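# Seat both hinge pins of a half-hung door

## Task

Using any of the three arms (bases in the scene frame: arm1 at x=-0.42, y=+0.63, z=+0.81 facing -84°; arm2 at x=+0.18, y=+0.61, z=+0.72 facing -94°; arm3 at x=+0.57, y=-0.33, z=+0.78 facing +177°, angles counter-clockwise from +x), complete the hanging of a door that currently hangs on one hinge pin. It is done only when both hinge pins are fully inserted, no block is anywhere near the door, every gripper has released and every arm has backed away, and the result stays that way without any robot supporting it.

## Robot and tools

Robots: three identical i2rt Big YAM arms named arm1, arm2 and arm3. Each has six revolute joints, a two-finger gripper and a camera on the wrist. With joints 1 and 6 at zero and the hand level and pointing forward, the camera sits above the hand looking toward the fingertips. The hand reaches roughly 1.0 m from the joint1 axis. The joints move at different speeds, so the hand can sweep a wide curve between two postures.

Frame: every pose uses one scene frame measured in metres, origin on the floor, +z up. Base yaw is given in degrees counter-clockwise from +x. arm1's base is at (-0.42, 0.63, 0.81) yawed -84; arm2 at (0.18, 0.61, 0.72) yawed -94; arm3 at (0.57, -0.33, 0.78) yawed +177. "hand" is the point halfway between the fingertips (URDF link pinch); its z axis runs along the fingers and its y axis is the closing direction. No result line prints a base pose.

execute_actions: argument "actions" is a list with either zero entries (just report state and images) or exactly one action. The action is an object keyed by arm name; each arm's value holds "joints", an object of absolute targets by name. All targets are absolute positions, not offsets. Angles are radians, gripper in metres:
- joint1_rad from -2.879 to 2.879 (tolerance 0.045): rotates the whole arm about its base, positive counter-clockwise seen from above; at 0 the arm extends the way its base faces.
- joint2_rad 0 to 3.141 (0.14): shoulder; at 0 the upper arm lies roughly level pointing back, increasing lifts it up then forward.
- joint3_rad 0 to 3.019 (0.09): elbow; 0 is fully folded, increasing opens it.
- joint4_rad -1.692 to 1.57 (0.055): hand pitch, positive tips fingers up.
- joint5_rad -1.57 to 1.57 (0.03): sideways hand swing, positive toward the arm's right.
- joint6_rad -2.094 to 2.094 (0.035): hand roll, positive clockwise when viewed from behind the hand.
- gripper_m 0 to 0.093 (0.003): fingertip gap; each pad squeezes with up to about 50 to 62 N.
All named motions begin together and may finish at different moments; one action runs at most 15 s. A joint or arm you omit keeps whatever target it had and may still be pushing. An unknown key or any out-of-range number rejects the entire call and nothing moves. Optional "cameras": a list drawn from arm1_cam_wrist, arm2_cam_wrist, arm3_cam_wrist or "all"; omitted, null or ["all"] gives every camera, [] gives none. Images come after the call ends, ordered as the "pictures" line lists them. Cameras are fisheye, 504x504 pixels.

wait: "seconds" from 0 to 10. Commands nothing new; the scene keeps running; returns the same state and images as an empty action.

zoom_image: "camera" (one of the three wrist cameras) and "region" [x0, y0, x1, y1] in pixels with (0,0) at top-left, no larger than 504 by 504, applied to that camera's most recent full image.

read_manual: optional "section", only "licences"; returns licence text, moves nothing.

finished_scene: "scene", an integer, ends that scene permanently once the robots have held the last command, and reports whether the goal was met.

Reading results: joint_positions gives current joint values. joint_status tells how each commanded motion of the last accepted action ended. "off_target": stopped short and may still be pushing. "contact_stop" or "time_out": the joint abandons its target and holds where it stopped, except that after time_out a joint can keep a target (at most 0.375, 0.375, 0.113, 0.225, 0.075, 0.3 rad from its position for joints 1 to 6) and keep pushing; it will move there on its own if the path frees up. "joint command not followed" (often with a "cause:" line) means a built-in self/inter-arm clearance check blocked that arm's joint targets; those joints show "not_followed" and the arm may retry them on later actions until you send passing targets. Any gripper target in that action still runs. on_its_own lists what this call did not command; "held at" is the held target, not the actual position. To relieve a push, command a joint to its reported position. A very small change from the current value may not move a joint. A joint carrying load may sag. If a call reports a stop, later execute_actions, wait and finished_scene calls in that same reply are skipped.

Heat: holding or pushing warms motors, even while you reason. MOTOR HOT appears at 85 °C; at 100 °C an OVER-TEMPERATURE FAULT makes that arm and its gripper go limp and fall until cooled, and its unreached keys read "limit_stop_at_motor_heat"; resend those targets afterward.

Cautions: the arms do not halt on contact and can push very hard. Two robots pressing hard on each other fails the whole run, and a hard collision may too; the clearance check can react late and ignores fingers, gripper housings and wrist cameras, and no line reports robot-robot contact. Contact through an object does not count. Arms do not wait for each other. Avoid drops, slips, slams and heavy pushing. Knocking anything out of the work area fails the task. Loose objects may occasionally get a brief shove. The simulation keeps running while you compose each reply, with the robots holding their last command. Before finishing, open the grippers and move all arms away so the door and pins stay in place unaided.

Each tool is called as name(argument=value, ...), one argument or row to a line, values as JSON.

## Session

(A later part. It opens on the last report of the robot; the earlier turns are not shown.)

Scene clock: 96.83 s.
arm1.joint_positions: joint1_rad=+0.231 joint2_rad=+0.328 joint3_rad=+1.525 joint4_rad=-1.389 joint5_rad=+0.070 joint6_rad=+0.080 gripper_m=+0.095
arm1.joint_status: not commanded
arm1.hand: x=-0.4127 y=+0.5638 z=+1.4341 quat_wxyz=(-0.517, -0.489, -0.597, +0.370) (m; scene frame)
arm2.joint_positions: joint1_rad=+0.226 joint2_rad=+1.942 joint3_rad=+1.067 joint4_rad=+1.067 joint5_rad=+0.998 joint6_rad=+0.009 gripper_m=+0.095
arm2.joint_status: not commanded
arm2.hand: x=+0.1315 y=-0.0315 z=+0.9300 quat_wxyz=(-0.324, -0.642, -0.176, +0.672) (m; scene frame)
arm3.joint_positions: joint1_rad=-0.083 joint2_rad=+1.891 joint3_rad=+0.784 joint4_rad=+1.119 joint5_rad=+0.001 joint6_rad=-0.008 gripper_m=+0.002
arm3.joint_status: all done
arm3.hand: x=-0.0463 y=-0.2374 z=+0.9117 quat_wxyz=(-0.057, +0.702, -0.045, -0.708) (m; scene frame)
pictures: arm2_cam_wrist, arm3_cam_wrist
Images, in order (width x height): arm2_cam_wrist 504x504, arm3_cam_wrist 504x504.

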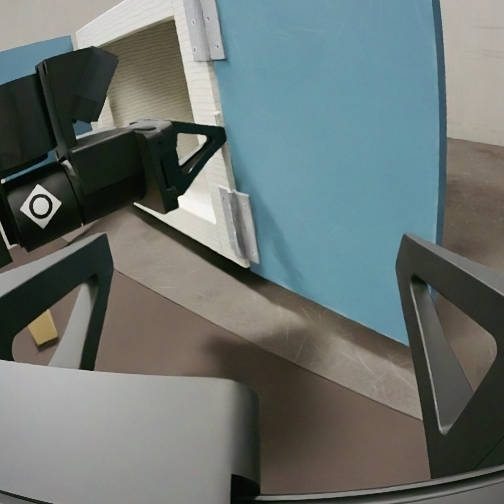

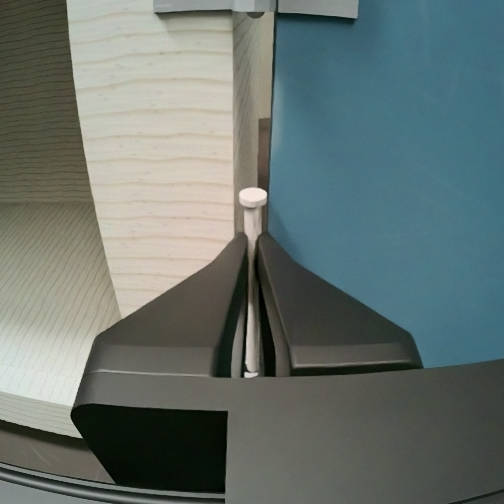

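zoom_image(
  camera="arm3_cam_wrist",
  region=[220, 330, 280, 390],
)

execute_actions(
  actions=[
    {"arm3":{"joints":{"joint5_rad":-0.01,"joint4_rad":1.10}}},
  ],
  cameras=["arm2_cam_wrist","arm3_cam_wrist"],
)

zoom_image(
  camera="arm2_cam_wrist",
  region=[170, 90, 300, 220],
)

zoom_image(
  camera="arm3_cam_wrist",
  region=[220, 330, 280, 390],
)

Region (220, 330, 280, 390) of arm3_cam_wrist's 504x504 image, scaled by 8.400, with more detail than that image has.

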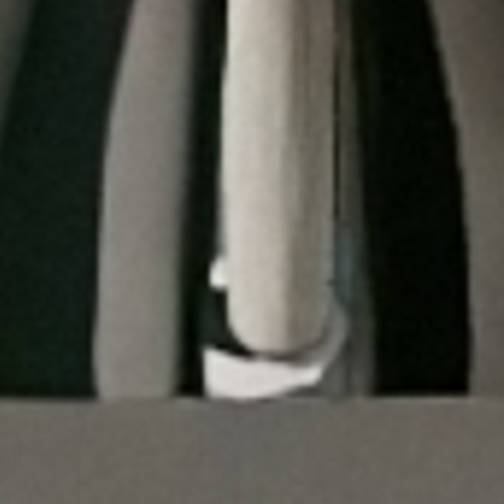

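Scene clock: 100.37 s.
arm1.joint_positions: joint1_rad=+0.231 joint2_rad=+0.328 joint3_rad=+1.525 joint4_rad=-1.389 joint5_rad=+0.070 joint6_rad=+0.080 gripper_m=+0.095
arm1.joint_status: not commanded
arm1.hand: x=-0.4127 y=+0.5638 z=+1.4341 quat_wxyz=(-0.517, -0.489, -0.597, +0.370) (m; scene frame)
arm2.joint_positions: joint1_rad=+0.226 joint2_rad=+1.942 joint3_rad=+1.067 joint4_rad=+1.067 joint5_rad=+0.998 joint6_rad=+0.009 gripper_m=+0.095
arm2.joint_status: not commanded
arm2.hand: x=+0.1315 y=-0.0315 z=+0.9300 quat_wxyz=(-0.324, -0.642, -0.176, +0.672) (m; scene frame)
arm3.joint_positions: joint1_rad=-0.083 joint2_rad=+1.892 joint3_rad=+0.784 joint4_rad=+1.116 joint5_rad=-0.007 joint6_rad=-0.008 gripper_m=+0.002
arm3.joint_status: all done
arm3.hand: x=-0.0468 y=-0.2387 z=+0.9106 quat_wxyz=(-0.054, +0.704, -0.043, -0.707) (m; scene frame)
pictures: arm2_cam_wrist, arm3_cam_wrist
Images, in order (width x height): arm2_cam_wrist 504x504, arm3_cam_wrist 504x504.

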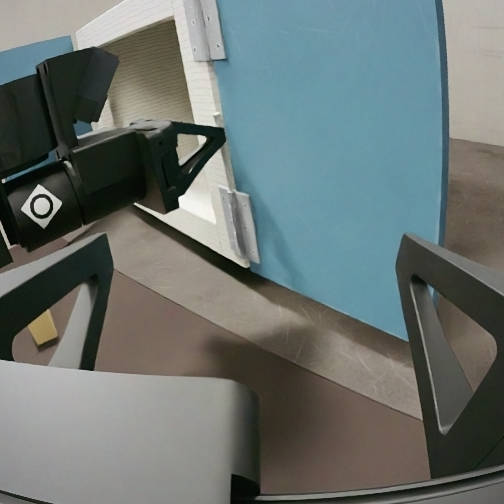

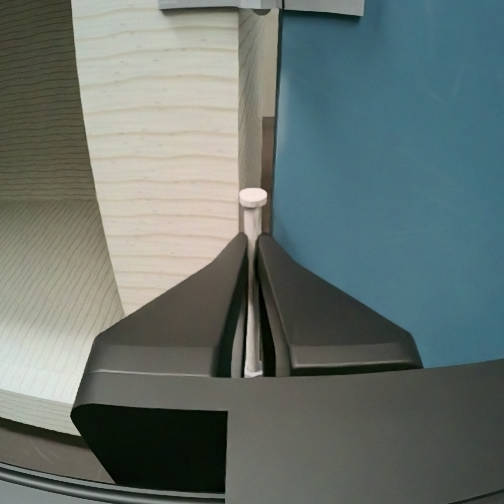

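Region (170, 90, 300, 220) of arm2_cam_wrist's 504x504 image, scaled by 3.877, with more detail than that image has.

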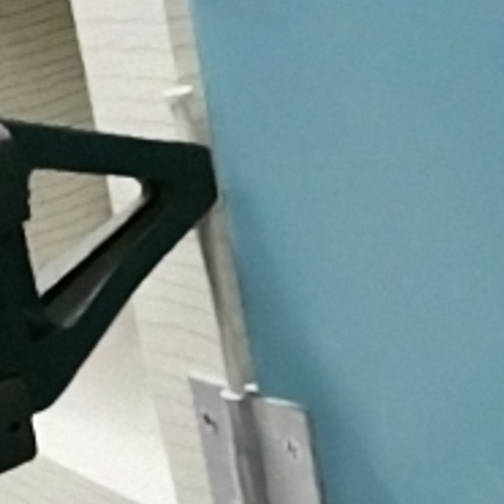

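Region (220, 330, 280, 390) of arm3_cam_wrist's 504x504 image, scaled by 8.400, with more detail than that image has.

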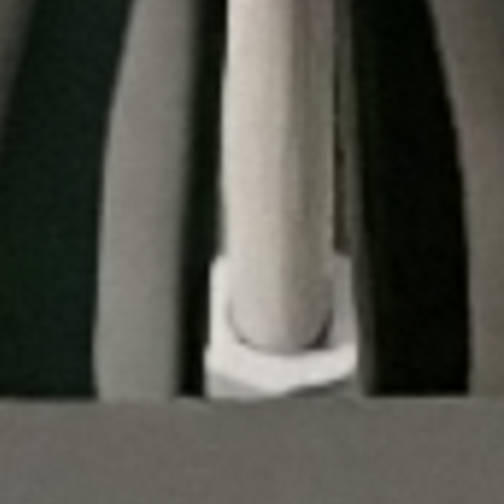

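execute_actions(
  actions=[
    {"arm3":{"joints":{"joint2_rad":1.95,"joint4_rad":1.15,"joint6_rad":0.015,"joint5_rad":-0.004}}},
  ],
  cameras=["arm2_cam_wrist","arm3_cam_wrist"],
)

zoom_image(
  camera="arm2_cam_wrist",
  region=[170, 90, 300, 220],
)

Scene clock: 103.83 s.
arm1.joint_positions: joint1_rad=+0.231 joint2_rad=+0.328 joint3_rad=+1.525 joint4_rad=-1.389 joint5_rad=+0.070 joint6_rad=+0.080 gripper_m=+0.095
arm1.joint_status: not commanded
arm1.hand: x=-0.4127 y=+0.5638 z=+1.4341 quat_wxyz=(-0.517, -0.489, -0.597, +0.370) (m; scene frame)
arm2.joint_positions: joint1_rad=+0.226 joint2_rad=+1.942 joint3_rad=+1.067 joint4_rad=+1.067 joint5_rad=+0.998 joint6_rad=+0.009 gripper_m=+0.095
arm2.joint_status: not commanded
arm2.hand: x=+0.1315 y=-0.0315 z=+0.9300 quat_wxyz=(-0.324, -0.642, -0.176, +0.672) (m; scene frame)
arm3.joint_positions: joint1_rad=-0.083 joint2_rad=+1.923 joint3_rad=+0.788 joint4_rad=+1.130 joint5_rad=-0.005 joint6_rad=+0.005 gripper_m=+0.002
arm3.joint_status: all done
arm3.hand: x=-0.0477 y=-0.2380 z=+0.8970 quat_wxyz=(-0.050, +0.708, -0.048, -0.703) (m; scene frame)
pictures: arm2_cam_wrist, arm3_cam_wrist
Images, in order (width x height): arm2_cam_wrist 504x504, arm3_cam_wrist 504x504.

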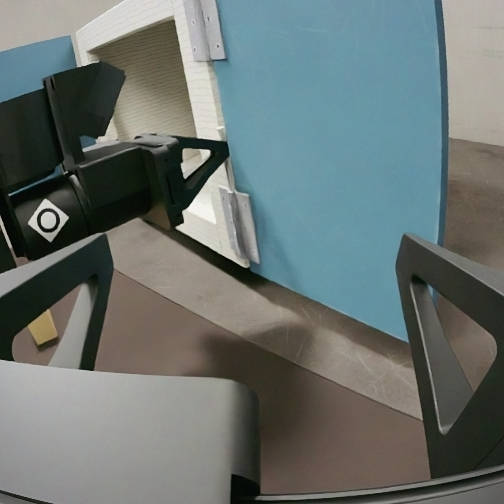

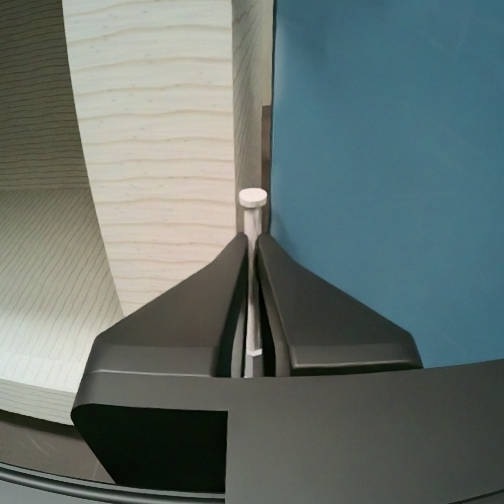

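Region (170, 90, 300, 220) of arm2_cam_wrist's 504x504 image, scaled by 3.877, with more detail than that image has.

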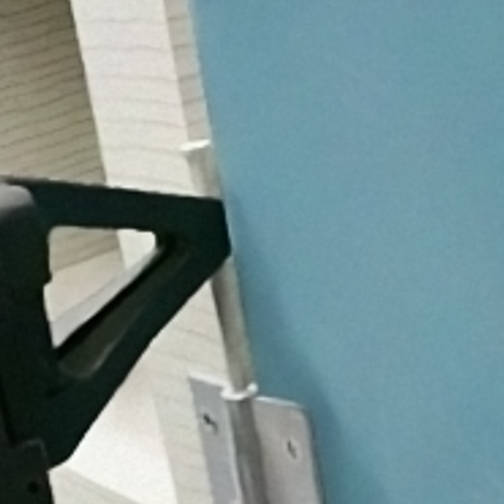

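execute_actions(
  actions=[
    {"arm3":{"joints":{"joint2_rad":1.975,"joint3_rad":0.80,"joint4_rad":1.18}}},
  ],
  cameras=["arm2_cam_wrist","arm3_cam_wrist"],
)

Scene clock: 106.10 s.
arm1.joint_positions: joint1_rad=+0.231 joint2_rad=+0.328 joint3_rad=+1.525 joint4_rad=-1.389 joint5_rad=+0.070 joint6_rad=+0.080 gripper_m=+0.095
arm1.joint_status: not commanded
arm1.hand: x=-0.4127 y=+0.5638 z=+1.4341 quat_wxyz=(-0.517, -0.489, -0.597, +0.370) (m; scene frame)
arm2.joint_positions: joint1_rad=+0.226 joint2_rad=+1.942 joint3_rad=+1.067 joint4_rad=+1.067 joint5_rad=+0.998 joint6_rad=+0.009 gripper_m=+0.095
arm2.joint_status: not commanded
arm2.hand: x=+0.1315 y=-0.0315 z=+0.9300 quat_wxyz=(-0.324, -0.642, -0.176, +0.672) (m; scene frame)
arm3.joint_positions: joint1_rad=-0.083 joint2_rad=+1.940 joint3_rad=+0.788 joint4_rad=+1.164 joint5_rad=-0.005 joint6_rad=+0.006 gripper_m=+0.002
arm3.joint_status: all done
arm3.hand: x=-0.0474 y=-0.2381 z=+0.8951 quat_wxyz=(-0.050, +0.702, -0.048, -0.709) (m; scene frame)
pictures: arm2_cam_wrist, arm3_cam_wrist
Images, in order (width x height): arm2_cam_wrist 504x504, arm3_cam_wrist 504x504.

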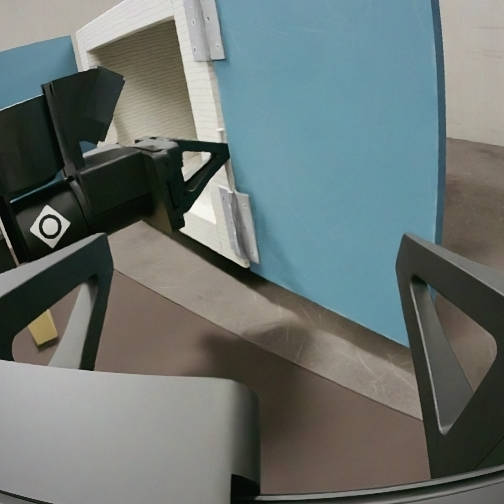

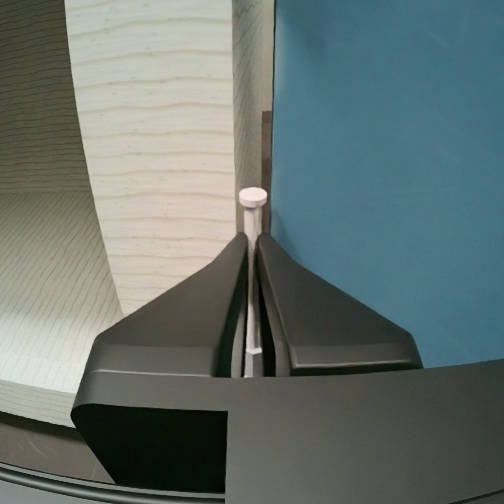

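execute_actions(
  actions=[
    {"arm3":{"joints":{"joint2_rad":1.95,"gripper_m":0.016}},"arm2":{"joints":{"joint2_rad":1.53,"joint3_rad":0.46,"joint4_rad":1.10,"joint5_rad":0.0}}},
  ],
  cameras=["arm3_cam_wrist"],
)

execute_actions(
  actions=[
    {"arm3":{"joints":{"joint2_rad":1.80,"joint3_rad":0.56,"joint4_rad":1.30}},"arm2":{"joints":{"joint1_rad":-0.2}}},
  ],
  cameras=["arm2_cam_wrist","arm3_cam_wrist"],
)

Scene clock: 112.40 s.
arm1.joint_positions: joint1_rad=+0.231 joint2_rad=+0.328 joint3_rad=+1.525 joint4_rad=-1.389 joint5_rad=+0.070 joint6_rad=+0.080 gripper_m=+0.095
arm1.joint_status: not commanded
arm1.hand: x=-0.4127 y=+0.5638 z=+1.4341 quat_wxyz=(-0.517, -0.489, -0.597, +0.370) (m; scene frame)
arm2.joint_positions: joint1_rad=+0.226 joint2_rad=+1.522 joint3_rad=+0.454 joint4_rad=+1.086 joint5_rad=+0.002 joint6_rad=+0.009 gripper_m=+0.095
arm2.joint_status: all done
arm2.hand: x=+0.2538 y=+0.1193 z=+0.9125 quat_wxyz=(-0.547, -0.455, -0.526, +0.466) (m; scene frame)
arm3.joint_positions: joint1_rad=-0.078 joint2_rad=+1.941 joint3_rad=+0.784 joint4_rad=+1.167 joint5_rad=-0.007 joint6_rad=+0.007 gripper_m=+0.016
arm3.joint_status: all done
arm3.hand: x=-0.0466 y=-0.2420 z=+0.8934 quat_wxyz=(-0.047, +0.703, -0.046, -0.708) (m; scene frame)
pictures: arm3_cam_wrist
Images, in order (width x height): arm3_cam_wrist 504x504.

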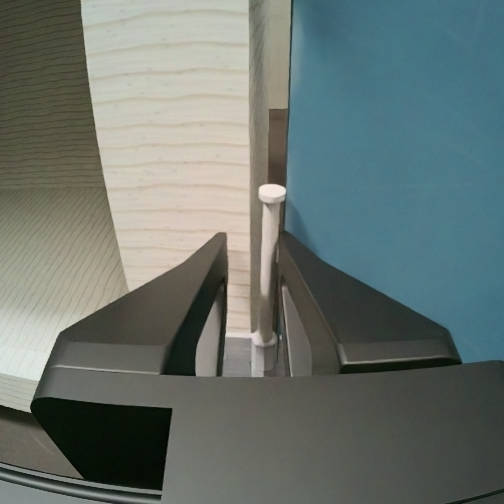

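Scene clock: 113.47 s.
arm1.joint_positions: joint1_rad=+0.231 joint2_rad=+0.328 joint3_rad=+1.525 joint4_rad=-1.389 joint5_rad=+0.070 joint6_rad=+0.080 gripper_m=+0.095
arm1.joint_status: not commanded
arm1.hand: x=-0.4127 y=+0.5638 z=+1.4341 quat_wxyz=(-0.517, -0.489, -0.597, +0.370) (m; scene frame)
arm2.joint_positions: joint1_rad=-0.199 joint2_rad=+1.522 joint3_rad=+0.454 joint4_rad=+1.086 joint5_rad=+0.000 joint6_rad=+0.009 gripper_m=+0.095
arm2.joint_status: all done
arm2.hand: x=+0.0430 y=+0.1318 z=+0.9123 quat_wxyz=(-0.439, -0.556, -0.417, +0.569) (m; scene frame)
arm3.joint_positions: joint1_rad=-0.078 joint2_rad=+1.801 joint3_rad=+0.557 joint4_rad=+1.282 joint5_rad=-0.007 joint6_rad=+0.008 gripper_m=+0.016
arm3.joint_status: all done
arm3.hand: x=+0.0316 y=-0.2531 z=+0.9132 quat_wxyz=(-0.047, +0.693, -0.045, -0.718) (m; scene frame)
pictures: arm2_cam_wrist, arm3_cam_wrist
Images, in order (width x height): arm2_cam_wrist 504x504, arm3_cam_wrist 504x504.

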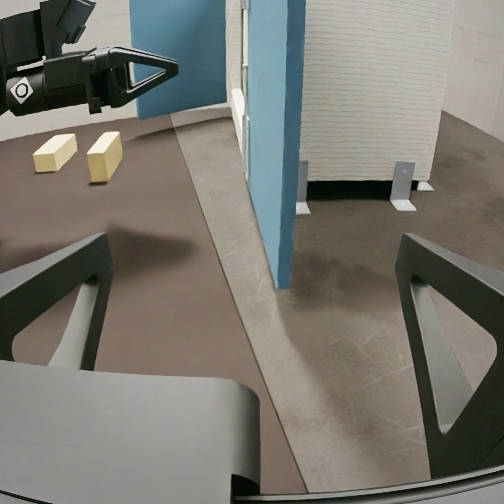

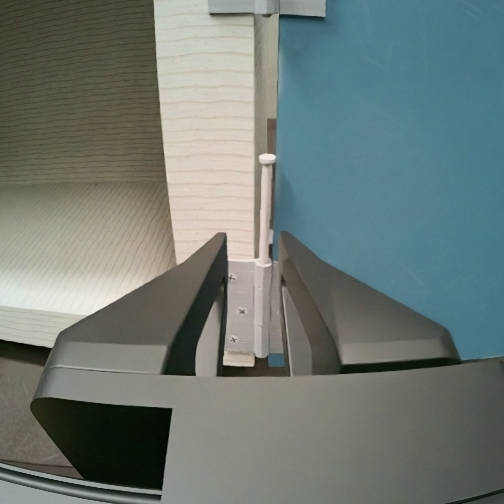

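execute_actions(
  actions=[
    {"arm3":{"joints":{"gripper_m":0.07}},"arm2":{"joints":{"joint1_rad":-0.275,"joint2_rad":1.84,"joint3_rad":0.93,"joint4_rad":0.92,"joint5_rad":-0.12}}},
  ],
  cameras=["arm2_cam_wrist","arm3_cam_wrist"],
)

Scene clock: 119.57 s.
arm1.joint_positions: joint1_rad=+0.231 joint2_rad=+0.328 joint3_rad=+1.525 joint4_rad=-1.389 joint5_rad=+0.070 joint6_rad=+0.080 gripper_m=+0.095
arm1.joint_status: not commanded
arm1.hand: x=-0.4127 y=+0.5638 z=+1.4341 quat_wxyz=(-0.517, -0.489, -0.597, +0.370) (m; scene frame)
arm2.joint_positions: joint1_rad=-0.271 joint2_rad=+1.833 joint3_rad=+0.908 joint4_rad=+0.937 joint5_rad=-0.118 joint6_rad=+0.009 gripper_m=+0.095
arm2.joint_status: all done
arm2.hand: x=-0.0260 y=-0.0137 z=+0.9084 quat_wxyz=(-0.449, -0.548, -0.432, +0.558) (m; scene frame)
arm3.joint_positions: joint1_rad=-0.078 joint2_rad=+1.801 joint3_rad=+0.557 joint4_rad=+1.282 joint5_rad=-0.007 joint6_rad=+0.008 gripper_m=+0.070
arm3.joint_status: all done
arm3.hand: x=+0.0316 y=-0.2531 z=+0.9132 quat_wxyz=(-0.047, +0.693, -0.045, -0.718) (m; scene frame)
pictures: arm2_cam_wrist, arm3_cam_wrist
Images, in order (width x height): arm2_cam_wrist 504x504, arm3_cam_wrist 504x504.

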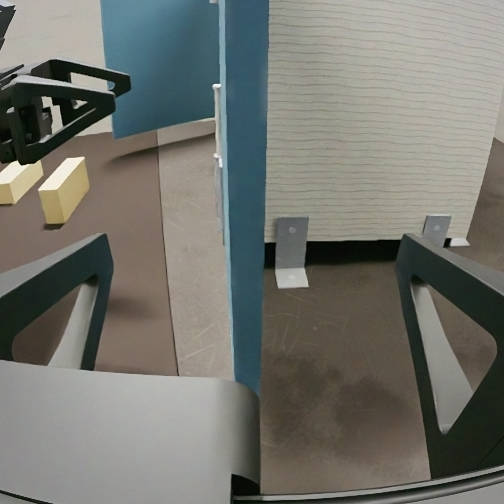

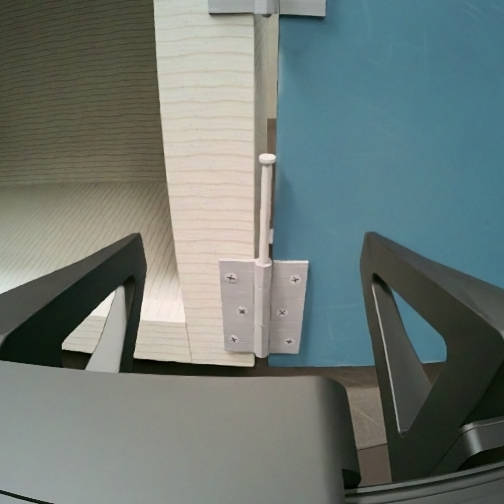

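execute_actions(
  actions=[
    {"arm2":{"joints":{"joint2_rad":1.895,"joint3_rad":1.02,"joint4_rad":0.875,"joint5_rad":-0.15,"gripper_m":0.04}}},
  ],
  cameras=["arm2_cam_wrist"],
)

execute_actions(
  actions=[
    {"arm2":{"joints":{"gripper_m":0.0}}},
  ],
  cameras=["arm2_cam_wrist","arm3_cam_wrist"],
)

Scene clock: 122.87 s.
arm1.joint_positions: joint1_rad=+0.231 joint2_rad=+0.328 joint3_rad=+1.525 joint4_rad=-1.389 joint5_rad=+0.070 joint6_rad=+0.080 gripper_m=+0.095
arm1.joint_status: not commanded
arm1.hand: x=-0.4127 y=+0.5638 z=+1.4341 quat_wxyz=(-0.517, -0.489, -0.597, +0.370) (m; scene frame)
arm2.joint_positions: joint1_rad=-0.271 joint2_rad=+1.876 joint3_rad=+0.989 joint4_rad=+0.895 joint5_rad=-0.147 joint6_rad=+0.009 gripper_m=+0.040
arm2.joint_status: all done
arm2.hand: x=-0.0298 y=-0.0395 z=+0.9096 quat_wxyz=(-0.457, -0.543, -0.441, +0.550) (m; scene frame)
arm3.joint_positions: joint1_rad=-0.078 joint2_rad=+1.801 joint3_rad=+0.557 joint4_rad=+1.282 joint5_rad=-0.007 joint6_rad=+0.008 gripper_m=+0.070
arm3.joint_status: not commanded
arm3.hand: x=+0.0316 y=-0.2531 z=+0.9132 quat_wxyz=(-0.047, +0.693, -0.045, -0.718) (m; scene frame)
pictures: arm2_cam_wrist
Images, in order (width x height): arm2_cam_wrist 504x504.

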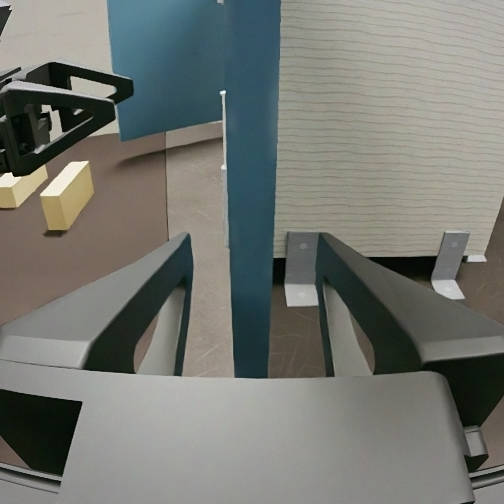

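Scene clock: 123.43 s.
arm1.joint_positions: joint1_rad=+0.231 joint2_rad=+0.328 joint3_rad=+1.525 joint4_rad=-1.389 joint5_rad=+0.070 joint6_rad=+0.080 gripper_m=+0.095
arm1.joint_status: not commanded
arm1.hand: x=-0.4127 y=+0.5638 z=+1.4341 quat_wxyz=(-0.517, -0.489, -0.597, +0.370) (m; scene frame)
arm2.joint_positions: joint1_rad=-0.271 joint2_rad=+1.876 joint3_rad=+0.989 joint4_rad=+0.895 joint5_rad=-0.156 joint6_rad=+0.008 gripper_m=+0.012
arm2.joint_status: gripper_m off_target (ended at +0.012, target +0.000)
arm2.hand: x=-0.0284 y=-0.0399 z=+0.9097 quat_wxyz=(-0.459, -0.541, -0.444, +0.548) (m; scene frame)
arm3.joint_positions: joint1_rad=-0.078 joint2_rad=+1.801 joint3_rad=+0.557 joint4_rad=+1.282 joint5_rad=-0.007 joint6_rad=+0.008 gripper_m=+0.070
arm3.joint_status: not commanded
arm3.hand: x=+0.0316 y=-0.2531 z=+0.9132 quat_wxyz=(-0.047, +0.693, -0.045, -0.718) (m; scene frame)
pictures: arm2_cam_wrist, arm3_cam_wrist
Images, in order (width x height): arm2_cam_wrist 504x504, arm3_cam_wrist 504x504.

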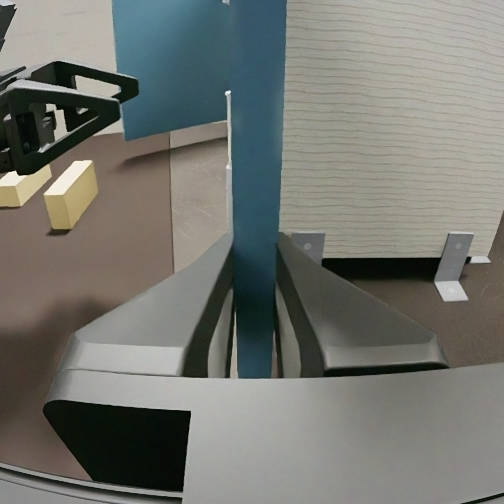

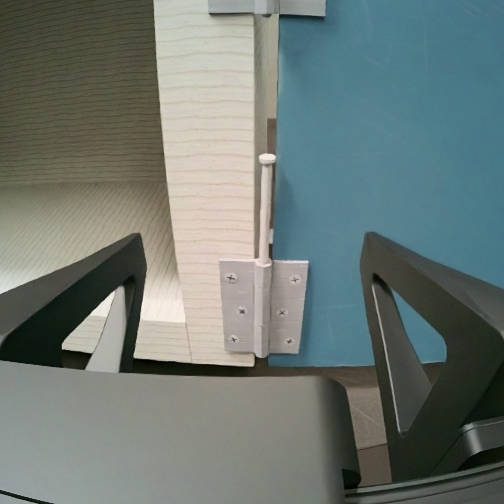

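execute_actions(
  actions=[
    {"arm2":{"joints":{"joint2_rad":1.86}}},
  ],
  cameras=["arm3_cam_wrist"],
)

zoom_image(
  camera="arm3_cam_wrist",
  region=[150, 140, 380, 370],
)

Scene clock: 129.00 s.
arm1.joint_positions: joint1_rad=+0.231 joint2_rad=+0.328 joint3_rad=+1.525 joint4_rad=-1.389 joint5_rad=+0.070 joint6_rad=+0.080 gripper_m=+0.095
arm1.joint_status: not commanded
arm1.hand: x=-0.4127 y=+0.5638 z=+1.4341 quat_wxyz=(-0.517, -0.489, -0.597, +0.370) (m; scene frame)
arm2.joint_positions: joint1_rad=-0.271 joint2_rad=+1.874 joint3_rad=+0.989 joint4_rad=+0.891 joint5_rad=-0.156 joint6_rad=+0.008 gripper_m=+0.012
arm2.joint_status: all done
arm2.hand: x=-0.0284 y=-0.0398 z=+0.9099 quat_wxyz=(-0.458, -0.541, -0.444, +0.547) (m; scene frame)
arm3.joint_positions: joint1_rad=-0.078 joint2_rad=+1.801 joint3_rad=+0.557 joint4_rad=+1.282 joint5_rad=-0.007 joint6_rad=+0.008 gripper_m=+0.070
arm3.joint_status: not commanded
arm3.hand: x=+0.0316 y=-0.2531 z=+0.9132 quat_wxyz=(-0.047, +0.693, -0.045, -0.718) (m; scene frame)
pictures: arm3_cam_wrist
Images, in order (width x height): arm3_cam_wrist 504x504.

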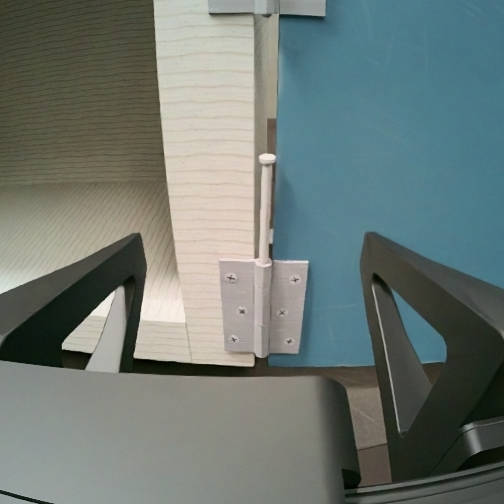

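Region (150, 140, 380, 370) of arm3_cam_wrist's 504x504 image, scaled by 2.191, with more detail than that image has.

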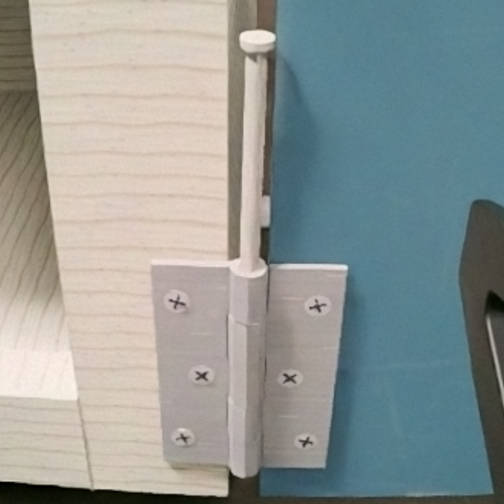

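Offset is only ~1–2 mm. Lift slightly more.

execute_actions(
  actions=[
    {"arm2":{"joints":{"joint2_rad":1.845,"joint4_rad":0.90}}},
  ],
  cameras=["arm3_cam_wrist"],
)

zoom_image(
  camera="arm3_cam_wrist",
  region=[150, 140, 380, 370],
)

Scene clock: 132.10 s.
arm1.joint_positions: joint1_rad=+0.231 joint2_rad=+0.328 joint3_rad=+1.525 joint4_rad=-1.389 joint5_rad=+0.070 joint6_rad=+0.080 gripper_m=+0.095
arm1.joint_status: not commanded
arm1.hand: x=-0.4127 y=+0.5638 z=+1.4341 quat_wxyz=(-0.517, -0.489, -0.597, +0.370) (m; scene frame)
arm2.joint_positions: joint1_rad=-0.271 joint2_rad=+1.873 joint3_rad=+0.989 joint4_rad=+0.891 joint5_rad=-0.156 joint6_rad=+0.008 gripper_m=+0.012
arm2.joint_status: all done
arm2.hand: x=-0.0284 y=-0.0398 z=+0.9104 quat_wxyz=(-0.459, -0.541, -0.444, +0.548) (m; scene frame)
arm3.joint_positions: joint1_rad=-0.078 joint2_rad=+1.801 joint3_rad=+0.557 joint4_rad=+1.282 joint5_rad=-0.007 joint6_rad=+0.008 gripper_m=+0.070
arm3.joint_status: not commanded
arm3.hand: x=+0.0316 y=-0.2531 z=+0.9132 quat_wxyz=(-0.047, +0.693, -0.045, -0.718) (m; scene frame)
pictures: arm3_cam_wrist
Images, in order (width x height): arm3_cam_wrist 504x504.

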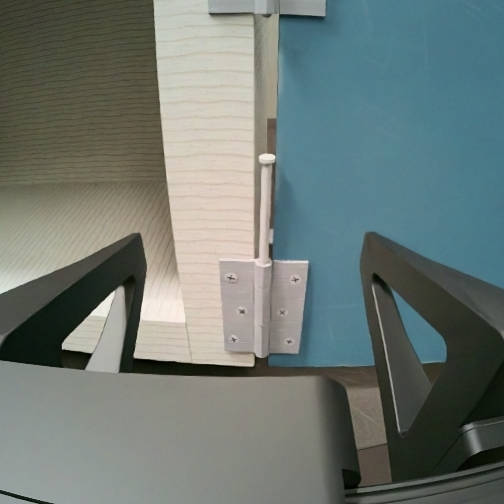

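Region (150, 140, 380, 370) of arm3_cam_wrist's 504x504 image, scaled by 2.191, with more detail than that image has.

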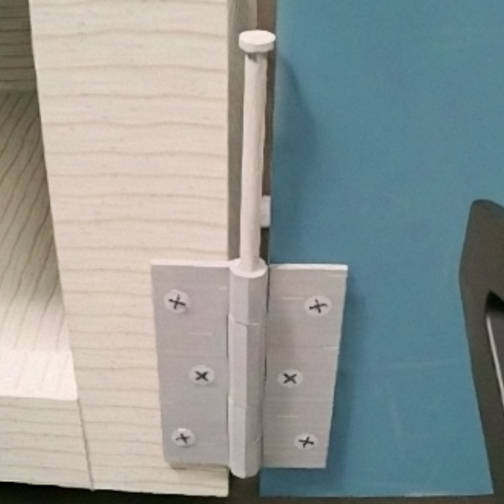

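execute_actions(
  actions=[
    {"arm2":{"joints":{"joint2_rad":1.82}}},
  ],
  cameras=["arm3_cam_wrist"],
)

zoom_image(
  camera="arm3_cam_wrist",
  region=[150, 140, 380, 370],
)

Scene clock: 134.87 s.
arm1.joint_positions: joint1_rad=+0.231 joint2_rad=+0.328 joint3_rad=+1.525 joint4_rad=-1.389 joint5_rad=+0.070 joint6_rad=+0.080 gripper_m=+0.095
arm1.joint_status: not commanded
arm1.hand: x=-0.4127 y=+0.5638 z=+1.4341 quat_wxyz=(-0.517, -0.489, -0.597, +0.370) (m; scene frame)
arm2.joint_positions: joint1_rad=-0.271 joint2_rad=+1.871 joint3_rad=+0.989 joint4_rad=+0.891 joint5_rad=-0.157 joint6_rad=+0.008 gripper_m=+0.012
arm2.joint_status: all done
arm2.hand: x=-0.0282 y=-0.0396 z=+0.9122 quat_wxyz=(-0.459, -0.540, -0.443, +0.548) (m; scene frame)
arm3.joint_positions: joint1_rad=-0.078 joint2_rad=+1.801 joint3_rad=+0.557 joint4_rad=+1.282 joint5_rad=-0.007 joint6_rad=+0.008 gripper_m=+0.070
arm3.joint_status: not commanded
arm3.hand: x=+0.0316 y=-0.2531 z=+0.9132 quat_wxyz=(-0.047, +0.693, -0.045, -0.718) (m; scene frame)
pictures: arm3_cam_wrist
Images, in order (width x height): arm3_cam_wrist 504x504.

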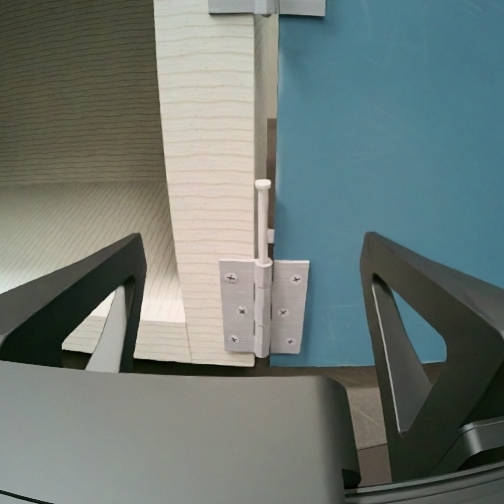

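Region (150, 140, 380, 370) of arm3_cam_wrist's 504x504 image, scaled by 2.191, with more detail than that image has.

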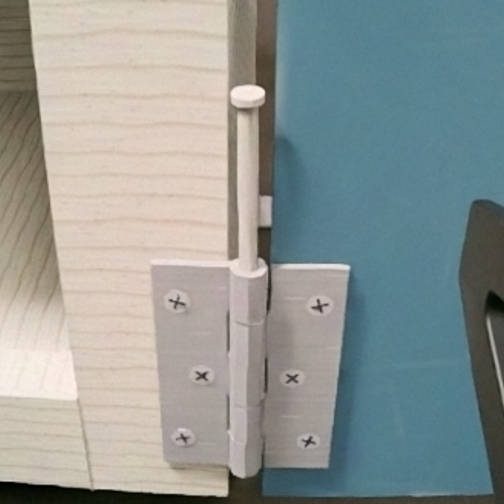

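It dropped a knuckle; now over-lifted and jammed. Ease off to jiggle.

execute_actions(
  actions=[
    {"arm2":{"joints":{"joint2_rad":1.86}}},
  ],
  cameras=["arm3_cam_wrist"],
)

execute_actions(
  actions=[
    {"arm2":{"joints":{"joint2_rad":1.88}}},
  ],
  cameras=["arm3_cam_wrist"],
)

execute_actions(
  actions=[
    {"arm2":{"joints":{"joint2_rad":1.825}}},
  ],
  cameras=["arm3_cam_wrist"],
)

Scene clock: 137.97 s.
arm1.joint_positions: joint1_rad=+0.231 joint2_rad=+0.328 joint3_rad=+1.525 joint4_rad=-1.389 joint5_rad=+0.070 joint6_rad=+0.080 gripper_m=+0.095
arm1.joint_status: not commanded
arm1.hand: x=-0.4127 y=+0.5638 z=+1.4341 quat_wxyz=(-0.517, -0.489, -0.597, +0.370) (m; scene frame)
arm2.joint_positions: joint1_rad=-0.271 joint2_rad=+1.871 joint3_rad=+0.989 joint4_rad=+0.891 joint5_rad=-0.157 joint6_rad=+0.008 gripper_m=+0.012
arm2.joint_status: all done
arm2.hand: x=-0.0283 y=-0.0397 z=+0.9119 quat_wxyz=(-0.459, -0.540, -0.444, +0.548) (m; scene frame)
arm3.joint_positions: joint1_rad=-0.078 joint2_rad=+1.801 joint3_rad=+0.557 joint4_rad=+1.282 joint5_rad=-0.007 joint6_rad=+0.008 gripper_m=+0.070
arm3.joint_status: not commanded
arm3.hand: x=+0.0316 y=-0.2531 z=+0.9132 quat_wxyz=(-0.047, +0.693, -0.045, -0.718) (m; scene frame)
pictures: arm3_cam_wrist
Images, in order (width x height): arm3_cam_wrist 504x504.

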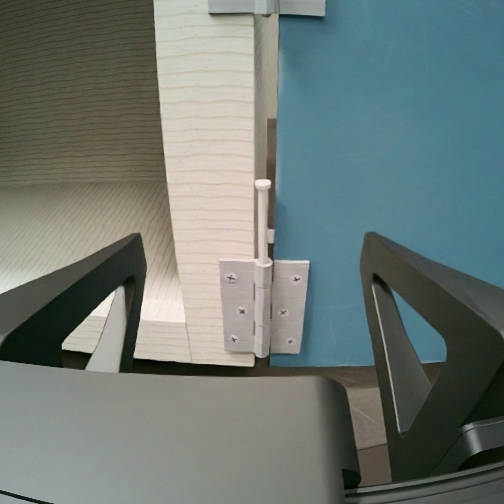

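Scene clock: 138.40 s.
arm1.joint_positions: joint1_rad=+0.231 joint2_rad=+0.328 joint3_rad=+1.525 joint4_rad=-1.389 joint5_rad=+0.070 joint6_rad=+0.080 gripper_m=+0.095
arm1.joint_status: not commanded
arm1.hand: x=-0.4127 y=+0.5638 z=+1.4341 quat_wxyz=(-0.517, -0.489, -0.597, +0.370) (m; scene frame)
arm2.joint_positions: joint1_rad=-0.271 joint2_rad=+1.872 joint3_rad=+0.989 joint4_rad=+0.891 joint5_rad=-0.157 joint6_rad=+0.008 gripper_m=+0.012
arm2.joint_status: all done
arm2.hand: x=-0.0283 y=-0.0397 z=+0.9112 quat_wxyz=(-0.459, -0.541, -0.444, +0.548) (m; scene frame)
arm3.joint_positions: joint1_rad=-0.078 joint2_rad=+1.801 joint3_rad=+0.557 joint4_rad=+1.282 joint5_rad=-0.007 joint6_rad=+0.008 gripper_m=+0.070
arm3.joint_status: not commanded
arm3.hand: x=+0.0316 y=-0.2531 z=+0.9132 quat_wxyz=(-0.047, +0.693, -0.045, -0.718) (m; scene frame)
pictures: arm3_cam_wrist
Images, in order (width x height): arm3_cam_wrist 504x504.

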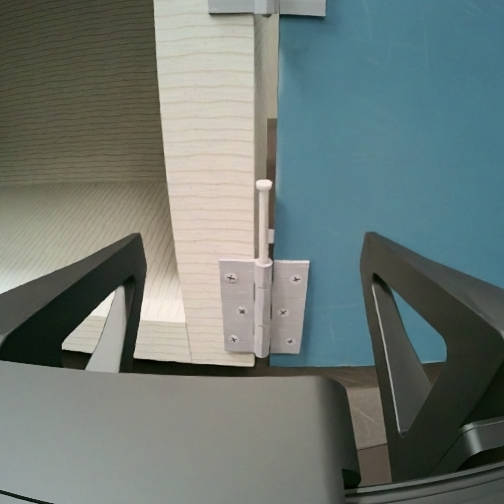

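Scene clock: 138.97 s.
arm1.joint_positions: joint1_rad=+0.231 joint2_rad=+0.328 joint3_rad=+1.525 joint4_rad=-1.389 joint5_rad=+0.070 joint6_rad=+0.080 gripper_m=+0.095
arm1.joint_status: not commanded
arm1.hand: x=-0.4127 y=+0.5638 z=+1.4341 quat_wxyz=(-0.517, -0.489, -0.597, +0.370) (m; scene frame)
arm2.joint_positions: joint1_rad=-0.271 joint2_rad=+1.871 joint3_rad=+0.989 joint4_rad=+0.891 joint5_rad=-0.157 joint6_rad=+0.008 gripper_m=+0.012
arm2.joint_status: all done
arm2.hand: x=-0.0283 y=-0.0397 z=+0.9119 quat_wxyz=(-0.459, -0.540, -0.444, +0.548) (m; scene frame)
arm3.joint_positions: joint1_rad=-0.078 joint2_rad=+1.801 joint3_rad=+0.557 joint4_rad=+1.282 joint5_rad=-0.007 joint6_rad=+0.008 gripper_m=+0.070
arm3.joint_status: not commanded
arm3.hand: x=+0.0316 y=-0.2531 z=+0.9132 quat_wxyz=(-0.047, +0.693, -0.045, -0.718) (m; scene frame)
pictures: arm3_cam_wrist
Images, in order (width x height): arm3_cam_wrist 504x504.

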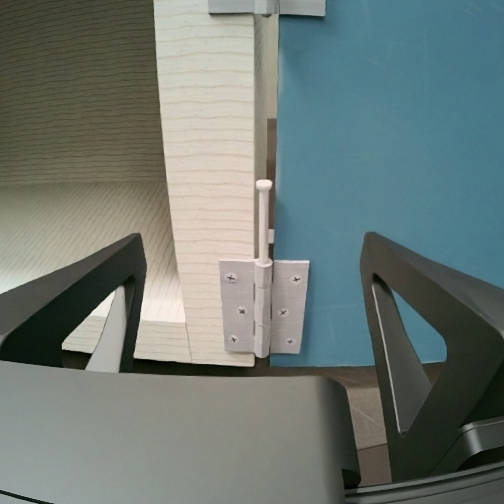

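execute_actions(
  actions=[
    {"arm2":{"joints":{"joint2_rad":1.87}},"arm3":{"joints":{"joint1_rad":-0.088,"joint2_rad":1.76,"joint3_rad":0.70,"joint4_rad":1.07,"gripper_m":0.0}}},
  ],
  cameras=["arm3_cam_wrist"],
)

execute_actions(
  actions=[
    {"arm3":{"joints":{"joint2_rad":1.853,"joint3_rad":0.81,"joint4_rad":1.04}}},
  ],
  cameras=["arm2_cam_wrist","arm3_cam_wrist"],
)

Scene clock: 144.47 s.
arm1.joint_positions: joint1_rad=+0.231 joint2_rad=+0.328 joint3_rad=+1.525 joint4_rad=-1.389 joint5_rad=+0.070 joint6_rad=+0.080 gripper_m=+0.095
arm1.joint_status: not commanded
arm1.hand: x=-0.4127 y=+0.5638 z=+1.4341 quat_wxyz=(-0.517, -0.489, -0.597, +0.370) (m; scene frame)
arm2.joint_positions: joint1_rad=-0.271 joint2_rad=+1.871 joint3_rad=+0.989 joint4_rad=+0.891 joint5_rad=-0.157 joint6_rad=+0.008 gripper_m=+0.012
arm2.joint_status: all done
arm2.hand: x=-0.0283 y=-0.0397 z=+0.9117 quat_wxyz=(-0.459, -0.540, -0.444, +0.548) (m; scene frame)
arm3.joint_positions: joint1_rad=-0.081 joint2_rad=+1.776 joint3_rad=+0.684 joint4_rad=+1.084 joint5_rad=-0.007 joint6_rad=+0.008 gripper_m=+0.000
arm3.joint_status: all done
arm3.hand: x=-0.0123 y=-0.2452 z=+0.9283 quat_wxyz=(-0.047, +0.710, -0.048, -0.701) (m; scene frame)
pictures: arm3_cam_wrist
Images, in order (width x height): arm3_cam_wrist 504x504.

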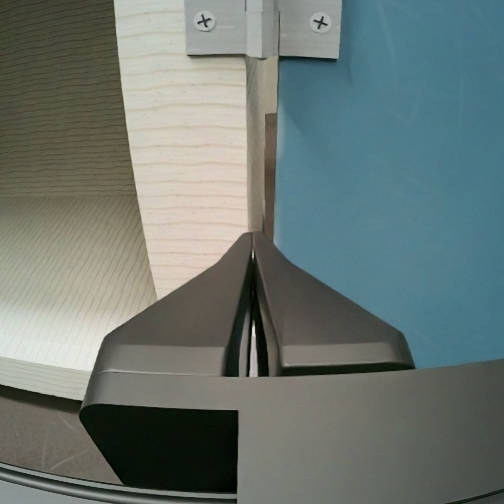

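Scene clock: 145.33 s.
arm1.joint_positions: joint1_rad=+0.231 joint2_rad=+0.328 joint3_rad=+1.525 joint4_rad=-1.389 joint5_rad=+0.070 joint6_rad=+0.080 gripper_m=+0.095
arm1.joint_status: not commanded
arm1.hand: x=-0.4127 y=+0.5638 z=+1.4341 quat_wxyz=(-0.517, -0.489, -0.597, +0.370) (m; scene frame)
arm2.joint_positions: joint1_rad=-0.271 joint2_rad=+1.871 joint3_rad=+0.989 joint4_rad=+0.891 joint5_rad=-0.157 joint6_rad=+0.008 gripper_m=+0.012
arm2.joint_status: not commanded
arm2.hand: x=-0.0283 y=-0.0397 z=+0.9117 quat_wxyz=(-0.459, -0.540, -0.444, +0.548) (m; scene frame)
arm3.joint_positions: joint1_rad=-0.081 joint2_rad=+1.831 joint3_rad=+0.785 joint4_rad=+1.053 joint5_rad=-0.007 joint6_rad=+0.008 gripper_m=+0.000
arm3.joint_status: all done
arm3.hand: x=-0.0468 y=-0.2404 z=+0.9321 quat_wxyz=(-0.048, +0.704, -0.047, -0.707) (m; scene frame)
pictures: arm2_cam_wrist, arm3_cam_wrist
Images, in order (width x height): arm2_cam_wrist 504x504, arm3_cam_wrist 504x504.

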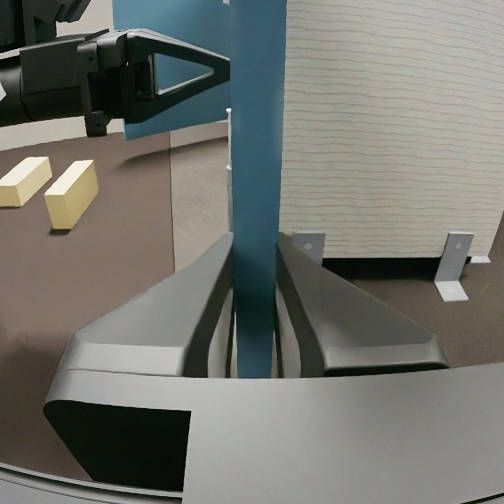

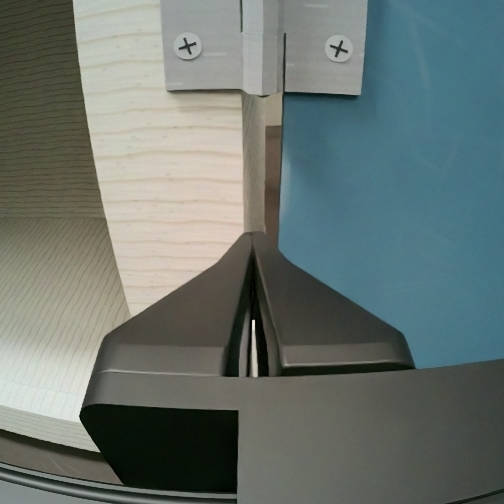

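Shift right 2 mm with q5 and press down ~3 cm.

execute_actions(
  actions=[
    {"arm3":{"joints":{"joint5_rad":0.008}}},
  ],
  cameras=[],
)

execute_actions(
  actions=[
    {"arm3":{"joints":{"joint2_rad":1.94,"joint4_rad":1.15}}},
  ],
  cameras=["arm2_cam_wrist","arm3_cam_wrist"],
)

Scene clock: 147.60 s.
arm1.joint_positions: joint1_rad=+0.231 joint2_rad=+0.328 joint3_rad=+1.525 joint4_rad=-1.389 joint5_rad=+0.070 joint6_rad=+0.080 gripper_m=+0.095
arm1.joint_status: not commanded
arm1.hand: x=-0.4127 y=+0.5638 z=+1.4341 quat_wxyz=(-0.517, -0.489, -0.597, +0.370) (m; scene frame)
arm2.joint_positions: joint1_rad=-0.271 joint2_rad=+1.871 joint3_rad=+0.989 joint4_rad=+0.891 joint5_rad=-0.157 joint6_rad=+0.008 gripper_m=+0.012
arm2.joint_status: not commanded
arm2.hand: x=-0.0283 y=-0.0397 z=+0.9117 quat_wxyz=(-0.459, -0.540, -0.444, +0.548) (m; scene frame)
arm3.joint_positions: joint1_rad=-0.081 joint2_rad=+1.831 joint3_rad=+0.785 joint4_rad=+1.053 joint5_rad=+0.005 joint6_rad=+0.008 gripper_m=+0.000
arm3.joint_status: all done
arm3.hand: x=-0.0465 y=-0.2380 z=+0.9321 quat_wxyz=(-0.052, +0.704, -0.052, -0.707) (m; scene frame)
pictures: none
No camera images: the call's "cameras" was empty. Leave "cameras" out to get every camera's image.

Scene clock: 148.43 s.
arm1.joint_positions: joint1_rad=+0.231 joint2_rad=+0.328 joint3_rad=+1.525 joint4_rad=-1.389 joint5_rad=+0.070 joint6_rad=+0.080 gripper_m=+0.095
arm1.joint_status: not commanded
arm1.hand: x=-0.4127 y=+0.5638 z=+1.4341 quat_wxyz=(-0.517, -0.489, -0.597, +0.370) (m; scene frame)
arm2.joint_positions: joint1_rad=-0.271 joint2_rad=+1.872 joint3_rad=+0.989 joint4_rad=+0.891 joint5_rad=-0.157 joint6_rad=+0.008 gripper_m=+0.012
arm2.joint_status: not commanded
arm2.hand: x=-0.0283 y=-0.0397 z=+0.9114 quat_wxyz=(-0.459, -0.541, -0.444, +0.548) (m; scene frame)
arm3.joint_positions: joint1_rad=-0.082 joint2_rad=+1.925 joint3_rad=+0.785 joint4_rad=+1.127 joint5_rad=+0.005 joint6_rad=+0.008 gripper_m=+0.000
arm3.joint_status: all done
arm3.hand: x=-0.0464 y=-0.2374 z=+0.8938 quat_wxyz=(-0.052, +0.711, -0.052, -0.700) (m; scene frame)
pictures: arm2_cam_wrist, arm3_cam_wrist
Images, in order (width x height): arm2_cam_wrist 504x504, arm3_cam_wrist 504x504.

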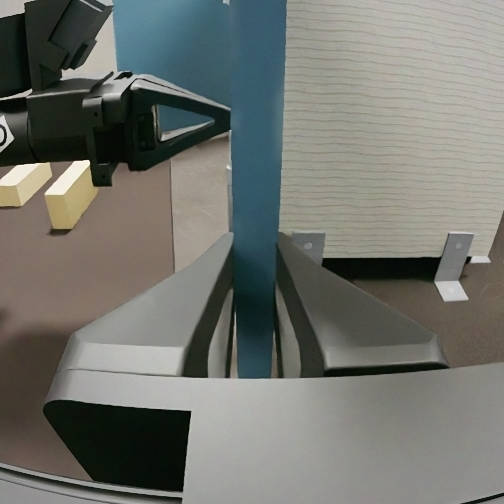

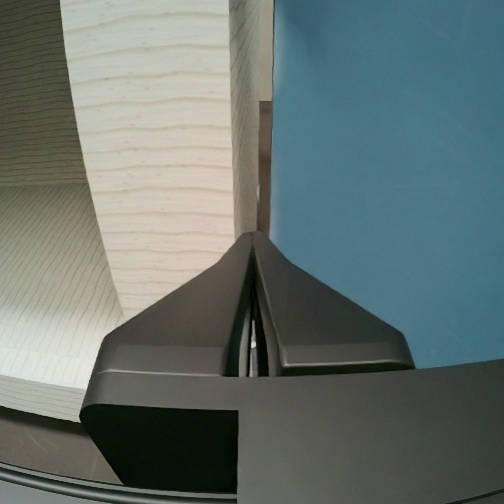

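execute_actions(
  actions=[
    {"arm3":{"joints":{"joint2_rad":2.04,"joint3_rad":0.825,"joint4_rad":1.235}}},
  ],
  cameras=["arm2_cam_wrist"],
)

Scene clock: 151.53 s.
arm1.joint_positions: joint1_rad=+0.231 joint2_rad=+0.328 joint3_rad=+1.525 joint4_rad=-1.389 joint5_rad=+0.070 joint6_rad=+0.080 gripper_m=+0.095
arm1.joint_status: not commanded
arm1.hand: x=-0.4127 y=+0.5638 z=+1.4341 quat_wxyz=(-0.517, -0.489, -0.597, +0.370) (m; scene frame)
arm2.joint_positions: joint1_rad=-0.271 joint2_rad=+1.872 joint3_rad=+0.989 joint4_rad=+0.891 joint5_rad=-0.157 joint6_rad=+0.008 gripper_m=+0.012
arm2.joint_status: not commanded
arm2.hand: x=-0.0283 y=-0.0397 z=+0.9114 quat_wxyz=(-0.459, -0.541, -0.444, +0.548) (m; scene frame)
arm3.joint_positions: joint1_rad=-0.083 joint2_rad=+2.021 joint3_rad=+0.804 joint4_rad=+1.222 joint5_rad=+0.005 joint6_rad=+0.008 gripper_m=+0.000
arm3.joint_status: all done
arm3.hand: x=-0.0499 y=-0.2362 z=+0.8665 quat_wxyz=(-0.053, +0.705, -0.052, -0.706) (m; scene frame)
pictures: arm2_cam_wrist
Images, in order (width x height): arm2_cam_wrist 504x504.

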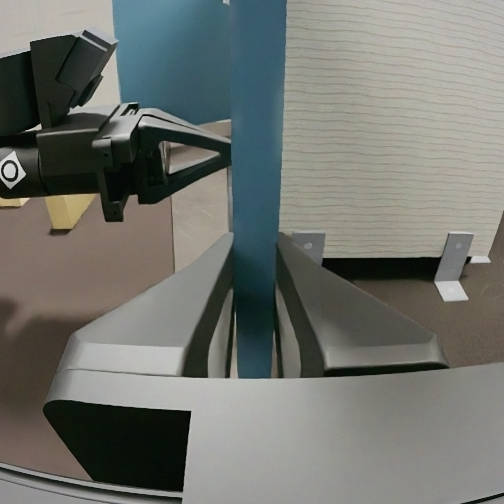

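execute_actions(
  actions=[
    {"arm3":{"joints":{"joint2_rad":2.07,"joint3_rad":0.80,"joint4_rad":1.22}}},
  ],
  cameras=[],
)

execute_actions(
  actions=[
    {"arm3":{"joints":{"joint2_rad":1.75,"joint3_rad":0.42,"joint4_rad":1.5,"gripper_m":0.09}},"arm2":{"joints":{"gripper_m":0.05}}},
  ],
  cameras=["arm3_cam_wrist"],
)

Scene clock: 154.17 s.
arm1.joint_positions: joint1_rad=+0.231 joint2_rad=+0.328 joint3_rad=+1.525 joint4_rad=-1.389 joint5_rad=+0.070 joint6_rad=+0.080 gripper_m=+0.095
arm1.joint_status: not commanded
arm1.hand: x=-0.4127 y=+0.5638 z=+1.4341 quat_wxyz=(-0.517, -0.489, -0.597, +0.370) (m; scene frame)
arm2.joint_positions: joint1_rad=-0.271 joint2_rad=+1.872 joint3_rad=+0.989 joint4_rad=+0.891 joint5_rad=-0.157 joint6_rad=+0.008 gripper_m=+0.012
arm2.joint_status: not commanded
arm2.hand: x=-0.0283 y=-0.0397 z=+0.9114 quat_wxyz=(-0.459, -0.541, -0.444, +0.548) (m; scene frame)
arm3.joint_positions: joint1_rad=-0.083 joint2_rad=+2.022 joint3_rad=+0.804 joint4_rad=+1.222 joint5_rad=+0.005 joint6_rad=+0.008 gripper_m=+0.000
arm3.joint_status: all done
arm3.hand: x=-0.0498 y=-0.2362 z=+0.8656 quat_wxyz=(-0.053, +0.705, -0.052, -0.705) (m; scene frame)
pictures: none
No camera images: the call's "cameras" was empty. Leave "cameras" out to get every camera's image.

Scene clock: 155.27 s.
arm1.joint_positions: joint1_rad=+0.231 joint2_rad=+0.328 joint3_rad=+1.525 joint4_rad=-1.389 joint5_rad=+0.070 joint6_rad=+0.080 gripper_m=+0.095
arm1.joint_status: not commanded
arm1.hand: x=-0.4127 y=+0.5638 z=+1.4341 quat_wxyz=(-0.517, -0.489, -0.597, +0.370) (m; scene frame)
arm2.joint_positions: joint1_rad=-0.271 joint2_rad=+1.869 joint3_rad=+0.990 joint4_rad=+0.891 joint5_rad=-0.152 joint6_rad=+0.008 gripper_m=+0.050
arm2.joint_status: all done
arm2.hand: x=-0.0291 y=-0.0397 z=+0.9137 quat_wxyz=(-0.458, -0.540, -0.442, +0.550) (m; scene frame)
arm3.joint_positions: joint1_rad=-0.081 joint2_rad=+1.741 joint3_rad=+0.419 joint4_rad=+1.486 joint5_rad=+0.005 joint6_rad=+0.009 gripper_m=+0.090
arm3.joint_status: all done
arm3.hand: x=+0.0846 y=-0.2571 z=+0.9443 quat_wxyz=(-0.055, +0.646, -0.047, -0.760) (m; scene frame)
pictures: arm3_cam_wrist
Images, in order (width x height): arm3_cam_wrist 504x504.

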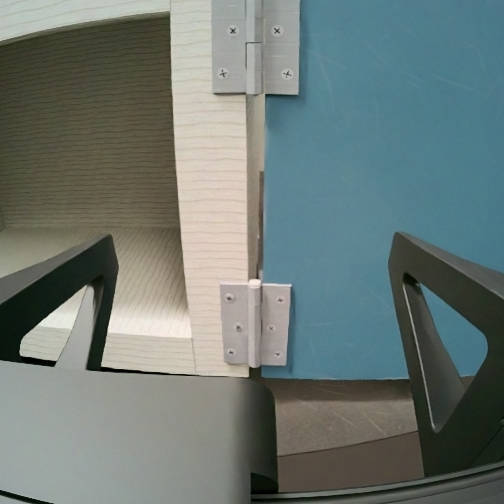

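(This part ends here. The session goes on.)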